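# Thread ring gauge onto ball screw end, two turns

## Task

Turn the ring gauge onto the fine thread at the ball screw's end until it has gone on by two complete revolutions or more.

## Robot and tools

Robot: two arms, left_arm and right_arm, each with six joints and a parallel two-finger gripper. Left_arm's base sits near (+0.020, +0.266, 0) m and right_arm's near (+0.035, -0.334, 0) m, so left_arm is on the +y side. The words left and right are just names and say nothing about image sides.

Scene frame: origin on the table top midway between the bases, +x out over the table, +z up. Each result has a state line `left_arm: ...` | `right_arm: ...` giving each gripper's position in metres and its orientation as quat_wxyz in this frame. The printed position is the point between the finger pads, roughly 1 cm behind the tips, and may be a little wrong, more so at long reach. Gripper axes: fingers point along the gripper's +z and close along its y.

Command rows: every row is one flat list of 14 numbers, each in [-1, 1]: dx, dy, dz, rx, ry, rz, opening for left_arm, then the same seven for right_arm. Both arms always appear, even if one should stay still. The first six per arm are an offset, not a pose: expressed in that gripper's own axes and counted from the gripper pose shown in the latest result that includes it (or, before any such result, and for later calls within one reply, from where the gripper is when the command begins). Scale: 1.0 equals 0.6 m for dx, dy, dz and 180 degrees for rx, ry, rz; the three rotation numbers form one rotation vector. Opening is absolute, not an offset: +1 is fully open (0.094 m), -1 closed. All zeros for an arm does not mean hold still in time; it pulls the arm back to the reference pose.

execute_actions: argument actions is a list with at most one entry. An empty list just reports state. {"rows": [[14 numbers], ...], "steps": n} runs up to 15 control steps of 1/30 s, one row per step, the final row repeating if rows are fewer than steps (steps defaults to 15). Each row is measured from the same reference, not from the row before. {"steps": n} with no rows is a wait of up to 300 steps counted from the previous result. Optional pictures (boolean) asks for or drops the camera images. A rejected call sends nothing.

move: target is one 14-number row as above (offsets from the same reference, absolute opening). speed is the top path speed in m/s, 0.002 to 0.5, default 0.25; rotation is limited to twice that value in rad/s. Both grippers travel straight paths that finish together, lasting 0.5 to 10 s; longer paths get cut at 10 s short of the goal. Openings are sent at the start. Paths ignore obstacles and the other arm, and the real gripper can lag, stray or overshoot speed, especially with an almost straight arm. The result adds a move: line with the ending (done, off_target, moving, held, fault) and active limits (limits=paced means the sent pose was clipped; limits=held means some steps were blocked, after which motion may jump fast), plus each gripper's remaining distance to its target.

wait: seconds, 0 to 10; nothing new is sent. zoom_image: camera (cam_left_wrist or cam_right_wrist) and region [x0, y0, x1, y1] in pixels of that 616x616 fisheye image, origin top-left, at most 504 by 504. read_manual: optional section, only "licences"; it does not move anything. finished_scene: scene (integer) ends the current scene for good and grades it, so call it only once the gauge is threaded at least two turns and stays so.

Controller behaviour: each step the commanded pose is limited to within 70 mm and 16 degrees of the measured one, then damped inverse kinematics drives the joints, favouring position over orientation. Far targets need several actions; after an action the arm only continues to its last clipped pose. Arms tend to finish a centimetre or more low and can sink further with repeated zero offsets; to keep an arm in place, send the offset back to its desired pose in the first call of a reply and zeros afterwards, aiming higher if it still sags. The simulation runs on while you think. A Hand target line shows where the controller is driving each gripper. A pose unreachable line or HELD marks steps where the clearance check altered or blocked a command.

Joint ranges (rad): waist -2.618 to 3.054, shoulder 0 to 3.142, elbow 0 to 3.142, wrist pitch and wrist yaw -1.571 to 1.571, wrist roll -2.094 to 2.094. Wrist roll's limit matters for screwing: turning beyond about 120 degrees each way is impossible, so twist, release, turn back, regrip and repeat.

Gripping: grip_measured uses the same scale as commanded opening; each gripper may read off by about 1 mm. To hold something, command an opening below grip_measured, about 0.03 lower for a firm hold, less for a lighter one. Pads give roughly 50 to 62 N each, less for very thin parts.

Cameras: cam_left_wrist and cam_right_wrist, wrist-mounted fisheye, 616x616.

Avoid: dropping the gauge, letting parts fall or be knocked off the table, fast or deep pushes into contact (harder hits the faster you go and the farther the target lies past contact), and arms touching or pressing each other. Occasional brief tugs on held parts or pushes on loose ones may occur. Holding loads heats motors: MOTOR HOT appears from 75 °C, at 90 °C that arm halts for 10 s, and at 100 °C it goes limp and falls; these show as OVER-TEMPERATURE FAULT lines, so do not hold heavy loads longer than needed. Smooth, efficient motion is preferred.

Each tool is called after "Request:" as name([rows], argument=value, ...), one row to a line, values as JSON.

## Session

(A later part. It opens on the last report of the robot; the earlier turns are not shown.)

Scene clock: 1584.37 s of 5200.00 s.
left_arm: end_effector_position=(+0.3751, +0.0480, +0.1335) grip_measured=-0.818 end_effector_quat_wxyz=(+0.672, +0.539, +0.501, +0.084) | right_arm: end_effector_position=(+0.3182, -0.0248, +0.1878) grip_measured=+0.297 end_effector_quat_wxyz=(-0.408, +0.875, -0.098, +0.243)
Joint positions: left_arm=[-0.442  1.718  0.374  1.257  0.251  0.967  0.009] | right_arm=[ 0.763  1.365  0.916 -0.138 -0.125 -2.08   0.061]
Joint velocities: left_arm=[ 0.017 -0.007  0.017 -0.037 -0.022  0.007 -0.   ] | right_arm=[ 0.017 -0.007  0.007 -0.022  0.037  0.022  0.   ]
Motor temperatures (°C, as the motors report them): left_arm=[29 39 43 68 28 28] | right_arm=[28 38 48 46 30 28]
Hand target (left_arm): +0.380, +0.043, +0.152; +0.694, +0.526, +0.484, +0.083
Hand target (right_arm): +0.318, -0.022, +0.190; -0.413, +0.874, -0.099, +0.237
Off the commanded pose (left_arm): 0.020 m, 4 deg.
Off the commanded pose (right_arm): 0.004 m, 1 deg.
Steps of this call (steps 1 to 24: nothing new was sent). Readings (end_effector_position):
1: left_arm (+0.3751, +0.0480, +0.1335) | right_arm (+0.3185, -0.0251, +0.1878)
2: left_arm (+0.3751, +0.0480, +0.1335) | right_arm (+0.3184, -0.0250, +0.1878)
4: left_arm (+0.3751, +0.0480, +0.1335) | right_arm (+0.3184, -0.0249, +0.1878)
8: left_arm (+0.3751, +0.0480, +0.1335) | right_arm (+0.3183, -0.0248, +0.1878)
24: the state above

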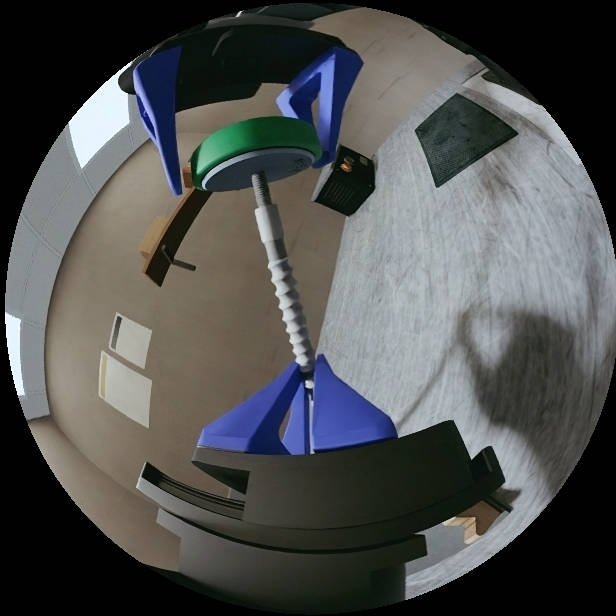

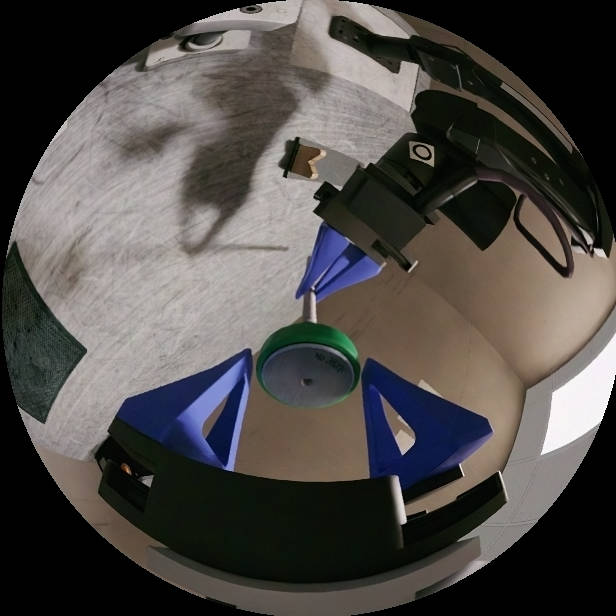

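Request:
execute_actions([
  {"rows": [[-0.019,0.025,0.0095,-0.0145,-0.014,0,-0.95,0.0020,-0.0044,0.001,0.0008,-0.0014,0,0.22],[-0.019,0.025,0.0095,-0.0145,-0.014,0,-0.95,0.0020,-0.0044,0.001,0.0008,-0.0014,0,0.16],[-0.019,0.025,0.0095,-0.0145,-0.014,0,-0.95,0.0020,-0.0044,0.001,0.0008,-0.0014,0,0.125],[-0.019,0.025,0.0095,-0.0145,-0.014,0,-0.95,0.0020,-0.0044,0.001,0.0008,-0.0014,0,0.105],[-0.019,0.025,0.0095,-0.0145,-0.014,0,-0.95,0.0020,-0.0044,0.001,0.0008,-0.0014,0,0.09],[-0.019,0.025,0.0095,-0.0145,-0.014,0,-0.95,0.0020,-0.0044,0.001,0.0008,-0.0014,0,0.075],[-0.019,0.025,0.0095,-0.0145,-0.014,0,-0.95,0.0020,-0.0044,0.001,0.0008,-0.0014,0,0.06],[-0.019,0.025,0.0095,-0.0145,-0.014,0,-0.95,0.0020,-0.0044,0.001,0.0008,-0.0014,0,0.04]], "steps": 12},
], pictures=false)

Request:
execute_actions([
  {"rows": [[-0.019,0.025,0.0095,-0.0145,-0.014,0,-0.95,0.003,-0.004,0.0033,0,0,0.31,0.04]], "steps": 15},
], pictures=false)

Request:
execute_actions([
  {"rows": [[-0.019,0.025,0.0095,-0.0145,-0.014,0,-0.95,-0.0002,-0.005,0.0033,0,0,0.31,0.04]], "steps": 15},
], pictures=false)

Request:
execute_actions([
  {"rows": [[-0.019,0.025,0.0095,-0.0145,-0.014,0,-0.95,-0.0034,-0.0037,0.0033,0,0,0.31,0.04]], "steps": 15},
], pictures=false)

Request:
execute_actions([
  {"rows": [[-0.019,0.025,0.0095,-0.0145,-0.014,0,-0.95,-0.005,-0.0006,0.0033,0,0,0.31,0.04]], "steps": 15},
], pictures=false)

Request:
execute_actions([
  {"rows": [[-0.019,0.025,0.0095,-0.0145,-0.014,0,-0.95,-0.0042,0.0028,0.0033,0,0,0.31,0.04]], "steps": 15},
], pictures=false)

Request:
execute_actions([
  {"rows": [[-0.019,0.025,0.0095,-0.0145,-0.014,0,-0.95,-0.0013,0.0049,0.0033,0,0,0.19,0.04]], "steps": 15},
], pictures=false)

Request:
wait(seconds=0.4)

Request:
zoom_image(camera="cam_left_wrist", region=[190, 90, 310, 210])

Scene clock: 1620.83 s of 5200.00 s.
left_arm: end_effector_position=(+0.3751, +0.0480, +0.1335) grip_measured=-0.818 end_effector_quat_wxyz=(+0.672, +0.539, +0.501, +0.084) | right_arm: end_effector_position=(+0.3182, -0.0248, +0.1878) grip_measured=+0.080 end_effector_quat_wxyz=(-0.408, +0.875, -0.097, +0.243)
Joint positions: left_arm=[-0.442  1.718  0.374  1.257  0.251  0.967  0.009] | right_arm=[ 0.763  1.365  0.916 -0.138 -0.125 -2.081  0.051]
Joint velocities: left_arm=[-0.022 -0.012 -0.002 -0.051  0.037 -0.007  0.   ] | right_arm=[-0.012 -0.007  0.007  0.022 -0.007 -0.007 -0.   ]
Motor temperatures (°C, as the motors report them): left_arm=[29 39 43 68 28 28] | right_arm=[28 38 48 45 30 28]
Hand target (left_arm): +0.380, +0.043, +0.152; +0.694, +0.526, +0.484, +0.083
Hand target (right_arm): +0.320, -0.023, +0.190; -0.409, +0.875, -0.097, +0.241
Off the commanded pose (left_arm): 0.020 m, 4 deg.
Off the commanded pose (right_arm): 0.003 m, 0 deg.
Steps of this call (steps 1 to 90: nothing new was sent; then 33.07 s passed at rest; steps 91 to 102: all 12 steps of this action). Readings (end_effector_position):
91: left_arm (+0.3751, +0.0480, +0.1335) | right_arm (+0.3182, -0.0248, +0.1878)
92: left_arm (+0.3751, +0.0480, +0.1335) | right_arm (+0.3182, -0.0248, +0.1878)
94: left_arm (+0.3751, +0.0480, +0.1335) | right_arm (+0.3182, -0.0248, +0.1878)
98: left_arm (+0.3751, +0.0480, +0.1335) | right_arm (+0.3182, -0.0248, +0.1878)
102: the state above

Scene clock: 1621.33 s of 5200.00 s.
left_arm: end_effector_position=(+0.3751, +0.0482, +0.1322) grip_measured=-0.818 end_effector_quat_wxyz=(+0.670, +0.540, +0.503, +0.083) | right_arm: end_effector_position=(+0.3184, -0.0246, +0.1862) grip_measured=+0.080 end_effector_quat_wxyz=(-0.463, +0.794, -0.383, +0.093)
Joint positions: left_arm=[-0.442  1.718  0.374  1.252  0.25   0.967  0.009] | right_arm=[ 0.763  1.37   0.916 -0.138 -0.125 -1.404  0.051]
Joint velocities: left_arm=[-0.017  0.022  0.012  0.007  0.022  0.037  0.   ] | right_arm=[ 0.007 -0.012 -0.002 -0.037 -0.022  1.267 -0.001]
Motor temperatures (°C, as the motors report them): left_arm=[29 39 43 68 28 28] | right_arm=[28 38 48 45 30 28]
Hand target (left_arm): +0.380, +0.043, +0.152; +0.694, +0.526, +0.484, +0.083
Hand target (right_arm): +0.321, -0.023, +0.189; -0.473, +0.750, -0.461, +0.042
Off the commanded pose (left_arm): 0.021 m, 4 deg.
Off the commanded pose (right_arm): 0.004 m, 17 deg; orientation clipped at the last step of the last action.
Steps of this call (steps 1 to 15: all 15 steps of this action). Readings (end_effector_position):
1: left_arm (+0.3751, +0.0480, +0.1335) | right_arm (+0.3182, -0.0248, +0.1878)
2: left_arm (+0.3751, +0.0480, +0.1335) | right_arm (+0.3183, -0.0247, +0.1874)
4: left_arm (+0.3750, +0.0480, +0.1330) | right_arm (+0.3183, -0.0247, +0.1869)
8: left_arm (+0.3751, +0.0481, +0.1323) | right_arm (+0.3184, -0.0246, +0.1863)
15: the state above

Scene clock: 1621.83 s of 5200.00 s.
left_arm: end_effector_position=(+0.3751, +0.0482, +0.1321) grip_measured=-0.818 end_effector_quat_wxyz=(+0.670, +0.540, +0.503, +0.083) | right_arm: end_effector_position=(+0.3180, -0.0246, +0.1858) grip_measured=+0.080 end_effector_quat_wxyz=(-0.467, +0.621, -0.626, -0.067)
Joint positions: left_arm=[-0.442  1.718  0.374  1.252  0.25   0.967  0.009] | right_arm=[ 0.763  1.37   0.916 -0.14  -0.127 -0.724  0.051]
Joint velocities: left_arm=[-0.007  0.022 -0.012  0.081 -0.007  0.037  0.   ] | right_arm=[ 0.012 -0.012 -0.007  0.037 -0.007  1.282 -0.001]
Motor temperatures (°C, as the motors report them): left_arm=[29 39 43 68 28 28] | right_arm=[28 38 48 45 30 28]
Hand target (left_arm): +0.380, +0.043, +0.150; +0.692, +0.527, +0.486, +0.083
Hand target (right_arm): +0.321, -0.022, +0.187; -0.458, +0.554, -0.686, -0.118
Off the commanded pose (left_arm): 0.020 m, 4 deg.
Off the commanded pose (right_arm): 0.004 m, 17 deg; orientation clipped at the last step of the last action.
Steps of this call (steps 1 to 15: all 15 steps of this action). Readings (end_effector_position):
1: left_arm (+0.3751, +0.0482, +0.1322) | right_arm (+0.3184, -0.0246, +0.1862)
2: left_arm (+0.3751, +0.0482, +0.1322) | right_arm (+0.3184, -0.0246, +0.1862)
4: left_arm (+0.3751, +0.0482, +0.1321) | right_arm (+0.3184, -0.0246, +0.1861)
8: left_arm (+0.3751, +0.0482, +0.1321) | right_arm (+0.3183, -0.0247, +0.1859)
15: the state above

Scene clock: 1622.33 s of 5200.00 s.
left_arm: end_effector_position=(+0.3751, +0.0481, +0.1321) grip_measured=-0.818 end_effector_quat_wxyz=(+0.670, +0.540, +0.503, +0.083) | right_arm: end_effector_position=(+0.3176, -0.0243, +0.1857) grip_measured=+0.080 end_effector_quat_wxyz=(+0.417, -0.375, +0.798, +0.222)
Joint positions: left_arm=[-0.442  1.718  0.374  1.252  0.25   0.967  0.009] | right_arm=[ 0.763  1.37   0.916 -0.14  -0.13  -0.037  0.051]
Joint velocities: left_arm=[-0.022 -0.017  0.002 -0.007  0.007  0.007  0.   ] | right_arm=[-0.007 -0.002 -0.017  0.022 -0.022  1.297  0.001]
Motor temperatures (°C, as the motors report them): left_arm=[29 39 43 68 28 28] | right_arm=[28 38 48 45 30 28]
Hand target (left_arm): +0.380, +0.043, +0.150; +0.692, +0.527, +0.486, +0.083
Hand target (right_arm): +0.321, -0.022, +0.187; +0.390, -0.291, +0.832, +0.266
Off the commanded pose (left_arm): 0.020 m, 4 deg.
Off the commanded pose (right_arm): 0.004 m, 16 deg; orientation clipped at the last step of the last action.
Steps of this call (steps 1 to 15: all 15 steps of this action). Readings (end_effector_position):
1: left_arm (+0.3751, +0.0482, +0.1321) | right_arm (+0.3180, -0.0246, +0.1858)
2: left_arm (+0.3751, +0.0482, +0.1321) | right_arm (+0.3180, -0.0246, +0.1857)
4: left_arm (+0.3751, +0.0482, +0.1321) | right_arm (+0.3178, -0.0245, +0.1857)
8: left_arm (+0.3751, +0.0482, +0.1321) | right_arm (+0.3177, -0.0244, +0.1857)
15: the state above

Scene clock: 1622.83 s of 5200.00 s.
left_arm: end_effector_position=(+0.3749, +0.0480, +0.1321) grip_measured=-0.818 end_effector_quat_wxyz=(+0.670, +0.540, +0.503, +0.083) | right_arm: end_effector_position=(+0.3172, -0.0240, +0.1858) grip_measured=+0.080 end_effector_quat_wxyz=(+0.314, -0.077, +0.878, +0.353)
Joint positions: left_arm=[-0.442  1.718  0.374  1.252  0.251  0.967  0.009] | right_arm=[ 0.763  1.37   0.916 -0.14  -0.132  0.667  0.051]
Joint velocities: left_arm=[ 0.027  0.012 -0.017 -0.066  0.007 -0.051 -0.001] | right_arm=[ 0.012  0.012 -0.012  0.051 -0.037  1.355 -0.002]
Motor temperatures (°C, as the motors report them): left_arm=[29 39 43 68 28 28] | right_arm=[28 38 48 45 30 28]
Hand target (left_arm): +0.380, +0.043, +0.150; +0.692, +0.527, +0.486, +0.083
Hand target (right_arm): +0.320, -0.022, +0.187; +0.274, +0.013, +0.881, +0.384
Off the commanded pose (left_arm): 0.020 m, 4 deg.
Off the commanded pose (right_arm): 0.004 m, 15 deg; orientation clipped at the last step of the last action.
Steps of this call (steps 1 to 15: all 15 steps of this action). Readings (end_effector_position):
1: left_arm (+0.3751, +0.0481, +0.1321) | right_arm (+0.3175, -0.0243, +0.1857)
2: left_arm (+0.3751, +0.0481, +0.1321) | right_arm (+0.3175, -0.0243, +0.1857)
4: left_arm (+0.3750, +0.0481, +0.1321) | right_arm (+0.3174, -0.0242, +0.1858)
8: left_arm (+0.3750, +0.0481, +0.1321) | right_arm (+0.3174, -0.0241, +0.1858)
15: the state above

Scene clock: 1623.33 s of 5200.00 s.
left_arm: end_effector_position=(+0.3748, +0.0478, +0.1321) grip_measured=-0.818 end_effector_quat_wxyz=(+0.670, +0.541, +0.502, +0.082) | right_arm: end_effector_position=(+0.3170, -0.0238, +0.1858) grip_measured=+0.080 end_effector_quat_wxyz=(+0.170, +0.235, +0.850, +0.441)
Joint positions: left_arm=[-0.442  1.718  0.374  1.252  0.252  0.967  0.009] | right_arm=[ 0.763  1.37   0.916 -0.14  -0.134  1.383  0.051]
Joint velocities: left_arm=[-0.012 -0.012 -0.002 -0.081  0.037  0.066  0.   ] | right_arm=[-0.007  0.007  0.007  0.007  0.007  1.414  0.   ]
Motor temperatures (°C, as the motors report them): left_arm=[29 39 43 68 28 28] | right_arm=[28 38 48 45 30 28]
Hand target (left_arm): +0.380, +0.043, +0.150; +0.692, +0.527, +0.486, +0.082
Hand target (right_arm): +0.320, -0.022, +0.187; +0.121, +0.320, +0.821, +0.456
Off the commanded pose (left_arm): 0.020 m, 4 deg.
Off the commanded pose (right_arm): 0.004 m, 15 deg; orientation clipped at the last step of the last action.
Steps of this call (steps 1 to 15: all 15 steps of this action). Readings (end_effector_position):
1: left_arm (+0.3749, +0.0480, +0.1321) | right_arm (+0.3172, -0.0240, +0.1858)
2: left_arm (+0.3749, +0.0480, +0.1321) | right_arm (+0.3171, -0.0239, +0.1858)
4: left_arm (+0.3749, +0.0479, +0.1321) | right_arm (+0.3171, -0.0239, +0.1858)
8: left_arm (+0.3748, +0.0479, +0.1321) | right_arm (+0.3170, -0.0238, +0.1858)
15: the state above

Scene clock: 1623.83 s of 5200.00 s.
left_arm: end_effector_position=(+0.3746, +0.0476, +0.1320) grip_measured=-0.818 end_effector_quat_wxyz=(+0.670, +0.541, +0.502, +0.082) | right_arm: end_effector_position=(+0.3170, -0.0238, +0.1858) grip_measured=+0.080 end_effector_quat_wxyz=(+0.044, +0.456, +0.754, +0.470)
Joint positions: left_arm=[-0.442  1.718  0.374  1.251  0.254  0.967  0.009] | right_arm=[ 0.763  1.37   0.916 -0.14  -0.134  1.931  0.051]
Joint velocities: left_arm=[ 0.007 -0.027 -0.007  0.007 -0.037 -0.007  0.001] | right_arm=[-0.002  0.002 -0.007 -0.007 -0.022  0.359  0.001]
Motor temperatures (°C, as the motors report them): left_arm=[29 39 43 68 28 28] | right_arm=[28 38 48 45 30 28]
Hand target (left_arm): +0.379, +0.043, +0.150; +0.692, +0.528, +0.485, +0.082
Hand target (right_arm): +0.319, -0.022, +0.187; +0.033, +0.474, +0.743, +0.471
Off the commanded pose (left_arm): 0.020 m, 4 deg.
Off the commanded pose (right_arm): 0.004 m, 3 deg.
Steps of this call (steps 1 to 15: all 15 steps of this action). Readings (end_effector_position):
1: left_arm (+0.3748, +0.0478, +0.1321) | right_arm (+0.3170, -0.0238, +0.1858)
2: left_arm (+0.3747, +0.0478, +0.1321) | right_arm (+0.3170, -0.0238, +0.1858)
4: left_arm (+0.3747, +0.0477, +0.1321) | right_arm (+0.3170, -0.0238, +0.1858)
8: left_arm (+0.3746, +0.0477, +0.1320) | right_arm (+0.3170, -0.0238, +0.1858)
15: the state above

Scene clock: 1624.23 s of 5200.00 s.
left_arm: end_effector_position=(+0.3746, +0.0476, +0.1319) grip_measured=-0.818 end_effector_quat_wxyz=(+0.669, +0.541, +0.502, +0.082) | right_arm: end_effector_position=(+0.3170, -0.0238, +0.1858) grip_measured=+0.080 end_effector_quat_wxyz=(+0.034, +0.472, +0.744, +0.471)
Joint positions: left_arm=[-0.442  1.718  0.374  1.251  0.254  0.967  0.009] | right_arm=[ 0.763  1.37   0.916 -0.14  -0.134  1.975  0.051]
Joint velocities: left_arm=[-0.002  0.007  0.007  0.022 -0.066  0.007  0.001] | right_arm=[-0.002  0.007 -0.002 -0.007 -0.022  0.066 -0.   ]
Motor temperatures (°C, as the motors report them): left_arm=[29 39 43 68 28 28] | right_arm=[28 38 48 45 30 28]
Hand target (left_arm): +0.379, +0.043, +0.150; +0.692, +0.528, +0.485, +0.082
Hand target (right_arm): +0.319, -0.022, +0.187; +0.033, +0.474, +0.743, +0.471
Off the commanded pose (left_arm): 0.020 m, 4 deg.
Off the commanded pose (right_arm): 0.004 m, 0 deg.
Steps of this call (steps 1 to 12: nothing new was sent). Readings (end_effector_position):
1: left_arm (+0.3746, +0.0476, +0.1319) | right_arm (+0.3170, -0.0238, +0.1858)
2: left_arm (+0.3746, +0.0476, +0.1319) | right_arm (+0.3170, -0.0238, +0.1858)
4: left_arm (+0.3746, +0.0476, +0.1319) | right_arm (+0.3170, -0.0238, +0.1858)
8: left_arm (+0.3746, +0.0476, +0.1319) | right_arm (+0.3170, -0.0238, +0.1858)
12: the state above

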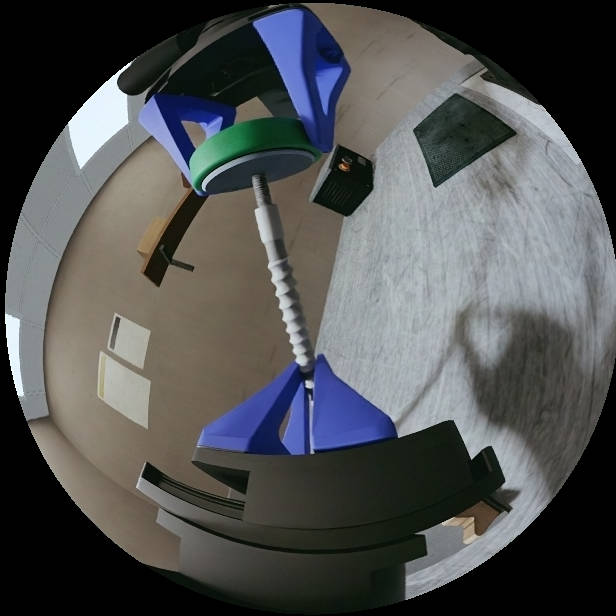

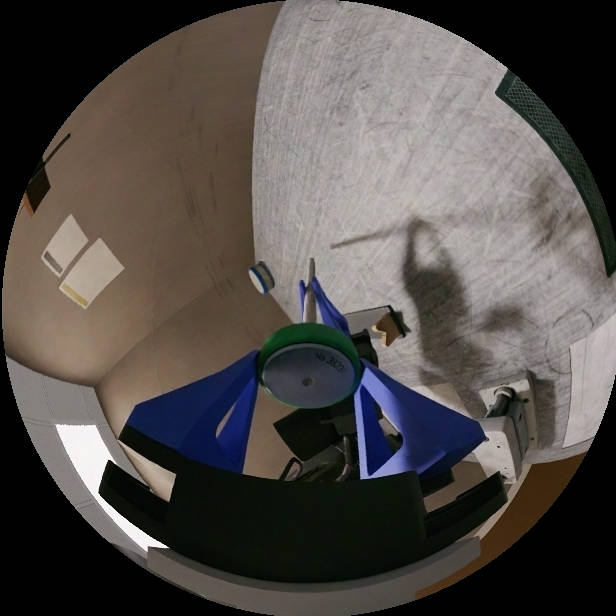

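Region (190, 90, 310, 210) of cam_left_wrist's 616x616 image, scaled by 4.200, with more detail than that image has.

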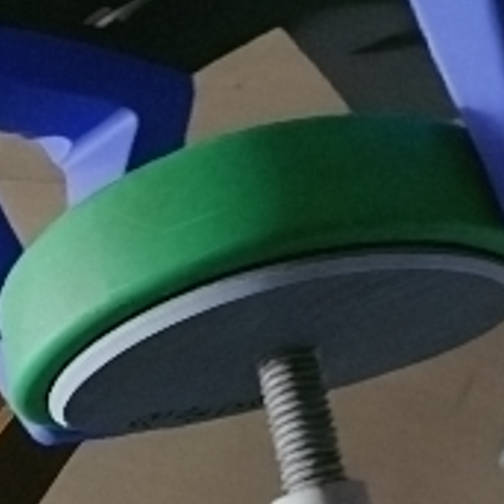

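Request:
execute_actions([
  {"rows": [[-0.0195,0.026,0.0095,-0.015,-0.0145,0,-0.95,0.002,0.0046,0.0005,0,0,0,0.06],[-0.0195,0.026,0.0095,-0.015,-0.0145,0,-0.95,0.002,0.0046,0.0005,0,0,0,0.08],[-0.0195,0.026,0.0095,-0.015,-0.0145,0,-0.95,0.002,0.0046,0.0005,0,0,0,0.1],[-0.0195,0.026,0.0095,-0.015,-0.0145,0,-0.95,0.002,0.0046,0.0005,0,0,0,0.14],[-0.0195,0.026,0.0095,-0.015,-0.0145,0,-0.95,0.002,0.0046,0.0005,0,0,0,0.2],[-0.0195,0.026,0.0095,-0.015,-0.0145,0,-0.95,0.002,0.0046,0.0005,0,0,0,0.3]], "steps": 9},
], pictures=false)

Request:
execute_actions([
  {"rows": [[-0.0195,0.026,0.0095,-0.015,-0.0145,0,-0.95,0.0026,0.0043,0.0005,0,0,-0.31,0.3]], "steps": 15},
], pictures=false)

Request:
execute_actions([
  {"rows": [[-0.0195,0.026,0.0095,-0.015,-0.0145,0,-0.95,-0.0007,0.005,0.0005,0,0,-0.31,0.3]], "steps": 15},
], pictures=false)

Request:
execute_actions([
  {"rows": [[-0.0195,0.026,0.0095,-0.015,-0.0145,0,-0.95,-0.0038,0.0034,0.0005,0,0,-0.31,0.3]], "steps": 15},
], pictures=false)

Request:
execute_actions([
  {"rows": [[-0.0195,0.026,0.0095,-0.015,-0.0145,0,-0.95,-0.005,0.0001,0.0005,0,0,-0.31,0.3]], "steps": 15},
], pictures=false)

Request:
execute_actions([
  {"rows": [[-0.0195,0.026,0.0095,-0.015,-0.0145,0,-0.95,-0.0039,-0.0033,0.0005,0,0,-0.31,0.3]], "steps": 15},
], pictures=false)

Request:
execute_actions([
  {"rows": [[-0.0195,0.026,0.0095,-0.015,-0.0145,0,-0.95,-0.0007,-0.005,0.0005,0,0,-0.16,0.3]], "steps": 15},
], pictures=false)

Request:
wait(seconds=0.3)

Request:
zoom_image(camera="cam_right_wrist", region=[240, 250, 380, 410])

Scene clock: 1650.57 s of 5200.00 s.
left_arm: end_effector_position=(+0.3745, +0.0475, +0.1319) grip_measured=-0.818 end_effector_quat_wxyz=(+0.670, +0.541, +0.502, +0.081) | right_arm: end_effector_position=(+0.3170, -0.0238, +0.1858) grip_measured=+0.297 end_effector_quat_wxyz=(+0.033, +0.474, +0.744, +0.471)
Joint positions: left_arm=[-0.442  1.718  0.374  1.251  0.255  0.967  0.009] | right_arm=[ 0.763  1.37   0.916 -0.14  -0.134  1.978  0.061]
Joint velocities: left_arm=[ 0.017  0.032 -0.002  0.022  0.081  0.022  0.   ] | right_arm=[-0.002  0.007 -0.012  0.066  0.066  0.037  0.001]
Motor temperatures (°C, as the motors report them): left_arm=[29 39 43 68 28 28] | right_arm=[28 38 48 45 30 28]
Hand target (left_arm): +0.379, +0.043, +0.151; +0.693, +0.528, +0.485, +0.081
Hand target (right_arm): +0.318, -0.022, +0.188; +0.034, +0.472, +0.744, +0.471
Off the commanded pose (left_arm): 0.020 m, 4 deg.
Off the commanded pose (right_arm): 0.003 m, 0 deg.
Steps of this call (steps 1 to 90: nothing new was sent; then 23.03 s passed at rest; steps 91 to 99: all 9 steps of this action). Readings (end_effector_position):
91: left_arm (+0.3746, +0.0476, +0.1319) | right_arm (+0.3170, -0.0238, +0.1858)
92: left_arm (+0.3746, +0.0476, +0.1319) | right_arm (+0.3170, -0.0238, +0.1858)
94: left_arm (+0.3746, +0.0476, +0.1319) | right_arm (+0.3170, -0.0238, +0.1858)
98: left_arm (+0.3745, +0.0475, +0.1319) | right_arm (+0.3170, -0.0238, +0.1858)
99: the state above

Scene clock: 1651.07 s of 5200.00 s.
left_arm: end_effector_position=(+0.3744, +0.0474, +0.1319) grip_measured=-0.818 end_effector_quat_wxyz=(+0.670, +0.542, +0.502, +0.081) | right_arm: end_effector_position=(+0.3176, -0.0243, +0.1857) grip_measured=+0.297 end_effector_quat_wxyz=(+0.189, +0.201, +0.858, +0.432)
Joint positions: left_arm=[-0.442  1.718  0.374  1.251  0.256  0.967  0.009] | right_arm=[ 0.763  1.37   0.916 -0.14  -0.13   1.302  0.061]
Joint velocities: left_arm=[ 0.007 -0.007 -0.012  0.081 -0.037 -0.022  0.   ] | right_arm=[-0.002  0.017 -0.007 -0.022  0.007 -1.326 -0.   ]
Motor temperatures (°C, as the motors report them): left_arm=[29 39 43 68 28 28] | right_arm=[28 38 48 45 30 28]
Hand target (left_arm): +0.379, +0.043, +0.151; +0.693, +0.528, +0.485, +0.081
Hand target (right_arm): +0.318, -0.022, +0.188; +0.236, +0.112, +0.873, +0.411
Off the commanded pose (left_arm): 0.020 m, 4 deg.
Off the commanded pose (right_arm): 0.003 m, 17 deg; orientation clipped at the last step of the last action.
Steps of this call (steps 1 to 15: all 15 steps of this action). Readings (end_effector_position):
1: left_arm (+0.3745, +0.0475, +0.1319) | right_arm (+0.3170, -0.0238, +0.1858)
2: left_arm (+0.3744, +0.0474, +0.1319) | right_arm (+0.3171, -0.0239, +0.1858)
4: left_arm (+0.3744, +0.0474, +0.1319) | right_arm (+0.3172, -0.0240, +0.1858)
8: left_arm (+0.3744, +0.0474, +0.1319) | right_arm (+0.3174, -0.0241, +0.1858)
15: the state above

Scene clock: 1651.57 s of 5200.00 s.
left_arm: end_effector_position=(+0.3744, +0.0474, +0.1319) grip_measured=-0.818 end_effector_quat_wxyz=(+0.670, +0.542, +0.502, +0.081) | right_arm: end_effector_position=(+0.3184, -0.0250, +0.1857) grip_measured=+0.297 end_effector_quat_wxyz=(+0.326, -0.099, +0.876, +0.341)
Joint positions: left_arm=[-0.442  1.718  0.374  1.251  0.256  0.967  0.009] | right_arm=[ 0.763  1.37   0.916 -0.14  -0.124  0.613  0.061]
Joint velocities: left_arm=[ 0.012 -0.002 -0.002  0.066 -0.007  0.066 -0.001] | right_arm=[-0.007  0.002 -0.007 -0.051 -0.051 -1.267  0.   ]
Motor temperatures (°C, as the motors report them): left_arm=[29 39 43 68 28 28] | right_arm=[28 38 48 45 30 28]
Hand target (left_arm): +0.379, +0.043, +0.151; +0.693, +0.528, +0.484, +0.080
Hand target (right_arm): +0.319, -0.023, +0.188; +0.362, -0.188, +0.860, +0.306
Off the commanded pose (left_arm): 0.020 m, 4 deg.
Off the commanded pose (right_arm): 0.003 m, 16 deg; orientation clipped at the last step of the last action.
Steps of this call (steps 1 to 15: all 15 steps of this action). Readings (end_effector_position):
1: left_arm (+0.3744, +0.0474, +0.1319) | right_arm (+0.3176, -0.0243, +0.1857)
2: left_arm (+0.3744, +0.0474, +0.1319) | right_arm (+0.3177, -0.0244, +0.1857)
4: left_arm (+0.3744, +0.0474, +0.1319) | right_arm (+0.3178, -0.0245, +0.1857)
8: left_arm (+0.3744, +0.0474, +0.1319) | right_arm (+0.3181, -0.0247, +0.1857)
15: the state above

Scene clock: 1652.07 s of 5200.00 s.
left_arm: end_effector_position=(+0.3744, +0.0474, +0.1319) grip_measured=-0.818 end_effector_quat_wxyz=(+0.670, +0.542, +0.502, +0.081) | right_arm: end_effector_position=(+0.3197, -0.0260, +0.1856) grip_measured=+0.297 end_effector_quat_wxyz=(+0.424, -0.390, +0.791, +0.206)
Joint positions: left_arm=[-0.442  1.718  0.374  1.251  0.256  0.967  0.009] | right_arm=[ 0.763  1.37   0.916 -0.14  -0.115 -0.084  0.061]
Joint velocities: left_arm=[ 0.002  0.002  0.007 -0.007 -0.007 -0.022 -0.001] | right_arm=[-0.007 -0.002 -0.007  0.007 -0.051 -1.267 -0.   ]
Motor temperatures (°C, as the motors report them): left_arm=[29 39 43 68 28 28] | right_arm=[28 38 48 45 30 28]
Hand target (left_arm): +0.379, +0.043, +0.151; +0.693, +0.528, +0.484, +0.080
Hand target (right_arm): +0.319, -0.023, +0.188; +0.445, -0.469, +0.745, +0.162
Off the commanded pose (left_arm): 0.020 m, 4 deg.
Off the commanded pose (right_arm): 0.004 m, 16 deg; orientation clipped at the last step of the last action.
Steps of this call (steps 1 to 15: all 15 steps of this action). Readings (end_effector_position):
1: left_arm (+0.3744, +0.0474, +0.1319) | right_arm (+0.3184, -0.0250, +0.1857)
2: left_arm (+0.3744, +0.0474, +0.1319) | right_arm (+0.3185, -0.0251, +0.1857)
4: left_arm (+0.3744, +0.0474, +0.1319) | right_arm (+0.3187, -0.0253, +0.1856)
8: left_arm (+0.3744, +0.0474, +0.1319) | right_arm (+0.3192, -0.0256, +0.1856)
15: the state above

Scene clock: 1652.57 s of 5200.00 s.
left_arm: end_effector_position=(+0.3744, +0.0474, +0.1319) grip_measured=-0.818 end_effector_quat_wxyz=(+0.670, +0.542, +0.502, +0.081) | right_arm: end_effector_position=(+0.3216, -0.0277, +0.1854) grip_measured=+0.297 end_effector_quat_wxyz=(-0.469, +0.638, -0.609, -0.040)
Joint positions: left_arm=[-0.442  1.718  0.374  1.251  0.256  0.967  0.009] | right_arm=[ 0.763  1.37   0.916 -0.14  -0.1   -0.792  0.061]
Joint velocities: left_arm=[ 0.017 -0.002  0.012 -0.081 -0.022 -0.051  0.001] | right_arm=[ 0.002  0.017 -0.007 -0.051  0.007 -1.297 -0.   ]
Motor temperatures (°C, as the motors report them): left_arm=[29 39 43 68 28 28] | right_arm=[28 38 48 45 30 28]
Hand target (left_arm): +0.379, +0.043, +0.151; +0.693, +0.528, +0.484, +0.080
Hand target (right_arm): +0.321, -0.025, +0.188; -0.473, +0.697, -0.538, +0.007
Off the commanded pose (left_arm): 0.020 m, 4 deg.
Off the commanded pose (right_arm): 0.004 m, 15 deg; orientation clipped at the last step of the last action.
Steps of this call (steps 1 to 15: all 15 steps of this action). Readings (end_effector_position):
1: left_arm (+0.3744, +0.0474, +0.1319) | right_arm (+0.3198, -0.0261, +0.1855)
2: left_arm (+0.3744, +0.0474, +0.1319) | right_arm (+0.3200, -0.0263, +0.1855)
4: left_arm (+0.3744, +0.0474, +0.1319) | right_arm (+0.3203, -0.0266, +0.1855)
8: left_arm (+0.3744, +0.0474, +0.1319) | right_arm (+0.3210, -0.0271, +0.1855)
15: the state above

Scene clock: 1653.07 s of 5200.00 s.
left_arm: end_effector_position=(+0.3744, +0.0474, +0.1319) grip_measured=-0.818 end_effector_quat_wxyz=(+0.670, +0.542, +0.502, +0.081) | right_arm: end_effector_position=(+0.3238, -0.0296, +0.1853) grip_measured=+0.297 end_effector_quat_wxyz=(-0.451, +0.810, -0.350, +0.134)
Joint positions: left_arm=[-0.442  1.718  0.374  1.251  0.256  0.967  0.009] | right_arm=[ 0.763  1.37   0.916 -0.14  -0.084 -1.508  0.061]
Joint velocities: left_arm=[-0.022 -0.002 -0.012 -0.051 -0.081 -0.051 -0.001] | right_arm=[-0.012  0.007 -0.007  0.037 -0.007 -1.385 -0.001]
Motor temperatures (°C, as the motors report them): left_arm=[29 39 43 68 28 28] | right_arm=[28 38 48 45 30 28]
Hand target (left_arm): +0.379, +0.043, +0.151; +0.693, +0.528, +0.484, +0.080
Hand target (right_arm): +0.323, -0.026, +0.188; -0.438, +0.841, -0.263, +0.178
Off the commanded pose (left_arm): 0.020 m, 4 deg.
Off the commanded pose (right_arm): 0.004 m, 15 deg; orientation clipped at the last step of the last action.
Steps of this call (steps 1 to 15: all 15 steps of this action). Readings (end_effector_position):
1: left_arm (+0.3744, +0.0474, +0.1319) | right_arm (+0.3217, -0.0278, +0.1854)
2: left_arm (+0.3744, +0.0474, +0.1319) | right_arm (+0.3219, -0.0280, +0.1854)
4: left_arm (+0.3744, +0.0474, +0.1319) | right_arm (+0.3223, -0.0283, +0.1854)
8: left_arm (+0.3744, +0.0474, +0.1319) | right_arm (+0.3232, -0.0291, +0.1853)
15: the state above

Scene clock: 1653.57 s of 5200.00 s.
left_arm: end_effector_position=(+0.3744, +0.0474, +0.1319) grip_measured=-0.818 end_effector_quat_wxyz=(+0.670, +0.542, +0.502, +0.081) | right_arm: end_effector_position=(+0.3247, -0.0305, +0.1852) grip_measured=+0.297 end_effector_quat_wxyz=(-0.405, +0.869, -0.154, +0.238)
Joint positions: left_arm=[-0.442  1.718  0.374  1.251  0.256  0.967  0.009] | right_arm=[ 0.763  1.37   0.916 -0.14  -0.077 -1.979  0.061]
Joint velocities: left_arm=[ 0.017  0.007 -0.032  0.007 -0.007  0.007 -0.   ] | right_arm=[-0.002  0.022 -0.002  0.051 -0.022 -0.198  0.001]
Motor temperatures (°C, as the motors report them): left_arm=[29 39 43 68 28 28] | right_arm=[28 38 48 45 30 28]
Hand target (left_arm): +0.379, +0.043, +0.151; +0.693, +0.528, +0.484, +0.080
Hand target (right_arm): +0.325, -0.028, +0.188; -0.404, +0.871, -0.138, +0.242
Off the commanded pose (left_arm): 0.020 m, 4 deg.
Off the commanded pose (right_arm): 0.003 m, 2 deg.
Steps of this call (steps 1 to 15: all 15 steps of this action). Readings (end_effector_position):
1: left_arm (+0.3744, +0.0474, +0.1319) | right_arm (+0.3239, -0.0297, +0.1852)
2: left_arm (+0.3744, +0.0474, +0.1319) | right_arm (+0.3241, -0.0299, +0.1852)
4: left_arm (+0.3744, +0.0474, +0.1319) | right_arm (+0.3245, -0.0302, +0.1852)
8: left_arm (+0.3744, +0.0474, +0.1319) | right_arm (+0.3247, -0.0305, +0.1852)
15: the state above

Scene clock: 1653.87 s of 5200.00 s.
left_arm: end_effector_position=(+0.3744, +0.0474, +0.1319) grip_measured=-0.818 end_effector_quat_wxyz=(+0.670, +0.542, +0.502, +0.081) | right_arm: end_effector_position=(+0.3247, -0.0305, +0.1852) grip_measured=+0.297 end_effector_quat_wxyz=(-0.402, +0.871, -0.142, +0.244)
Joint positions: left_arm=[-0.442  1.718  0.374  1.251  0.256  0.967  0.009] | right_arm=[ 0.763  1.37   0.916 -0.14  -0.077 -2.005  0.061]
Joint velocities: left_arm=[ 0.007  0.002 -0.007  0.037  0.037 -0.007 -0.   ] | right_arm=[-0.002 -0.017  0.002 -0.037 -0.081 -0.051  0.   ]
Motor temperatures (°C, as the motors report them): left_arm=[29 39 43 68 28 28] | right_arm=[28 38 48 45 30 28]
Hand target (left_arm): +0.379, +0.043, +0.151; +0.693, +0.528, +0.484, +0.080
Hand target (right_arm): +0.325, -0.028, +0.188; -0.404, +0.871, -0.138, +0.242
Off the commanded pose (left_arm): 0.020 m, 4 deg.
Off the commanded pose (right_arm): 0.003 m, 1 deg.
Steps of this call (steps 1 to 9: nothing new was sent). Readings (end_effector_position):
1: left_arm (+0.3744, +0.0474, +0.1319) | right_arm (+0.3247, -0.0305, +0.1852)
2: left_arm (+0.3744, +0.0474, +0.1319) | right_arm (+0.3247, -0.0305, +0.1852)
4: left_arm (+0.3744, +0.0474, +0.1319) | right_arm (+0.3247, -0.0305, +0.1852)
8: left_arm (+0.3744, +0.0474, +0.1319) | right_arm (+0.3247, -0.0305, +0.1852)
9: the state above

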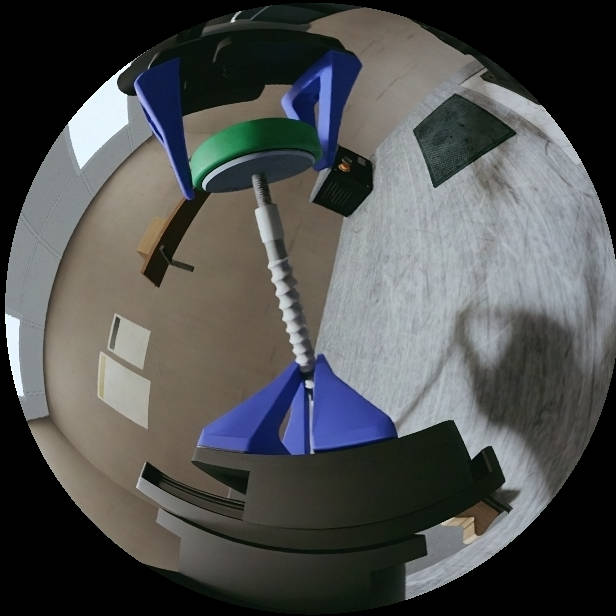

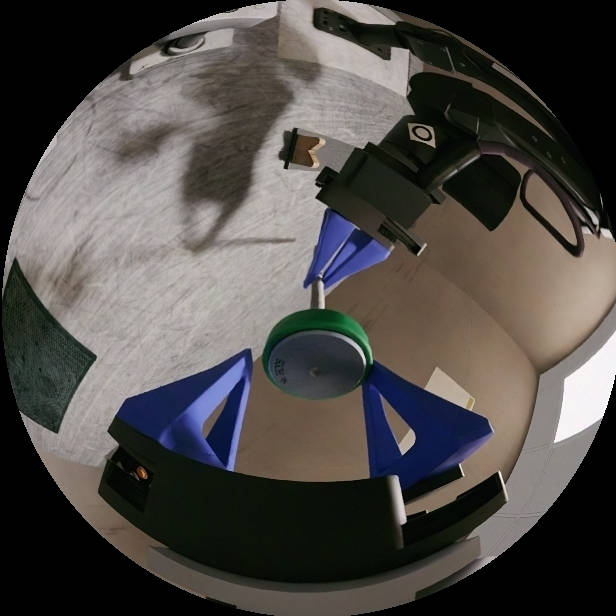

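Region (240, 250, 380, 410) of cam_right_wrist's 616x616 image, scaled by 3.150, with more detail than that image has; it fills the left 441 columns of this view, and the rest is white.

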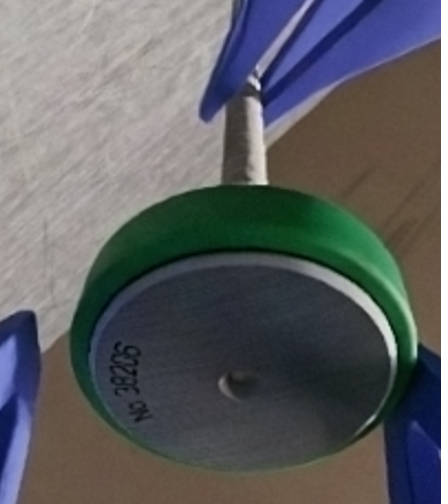

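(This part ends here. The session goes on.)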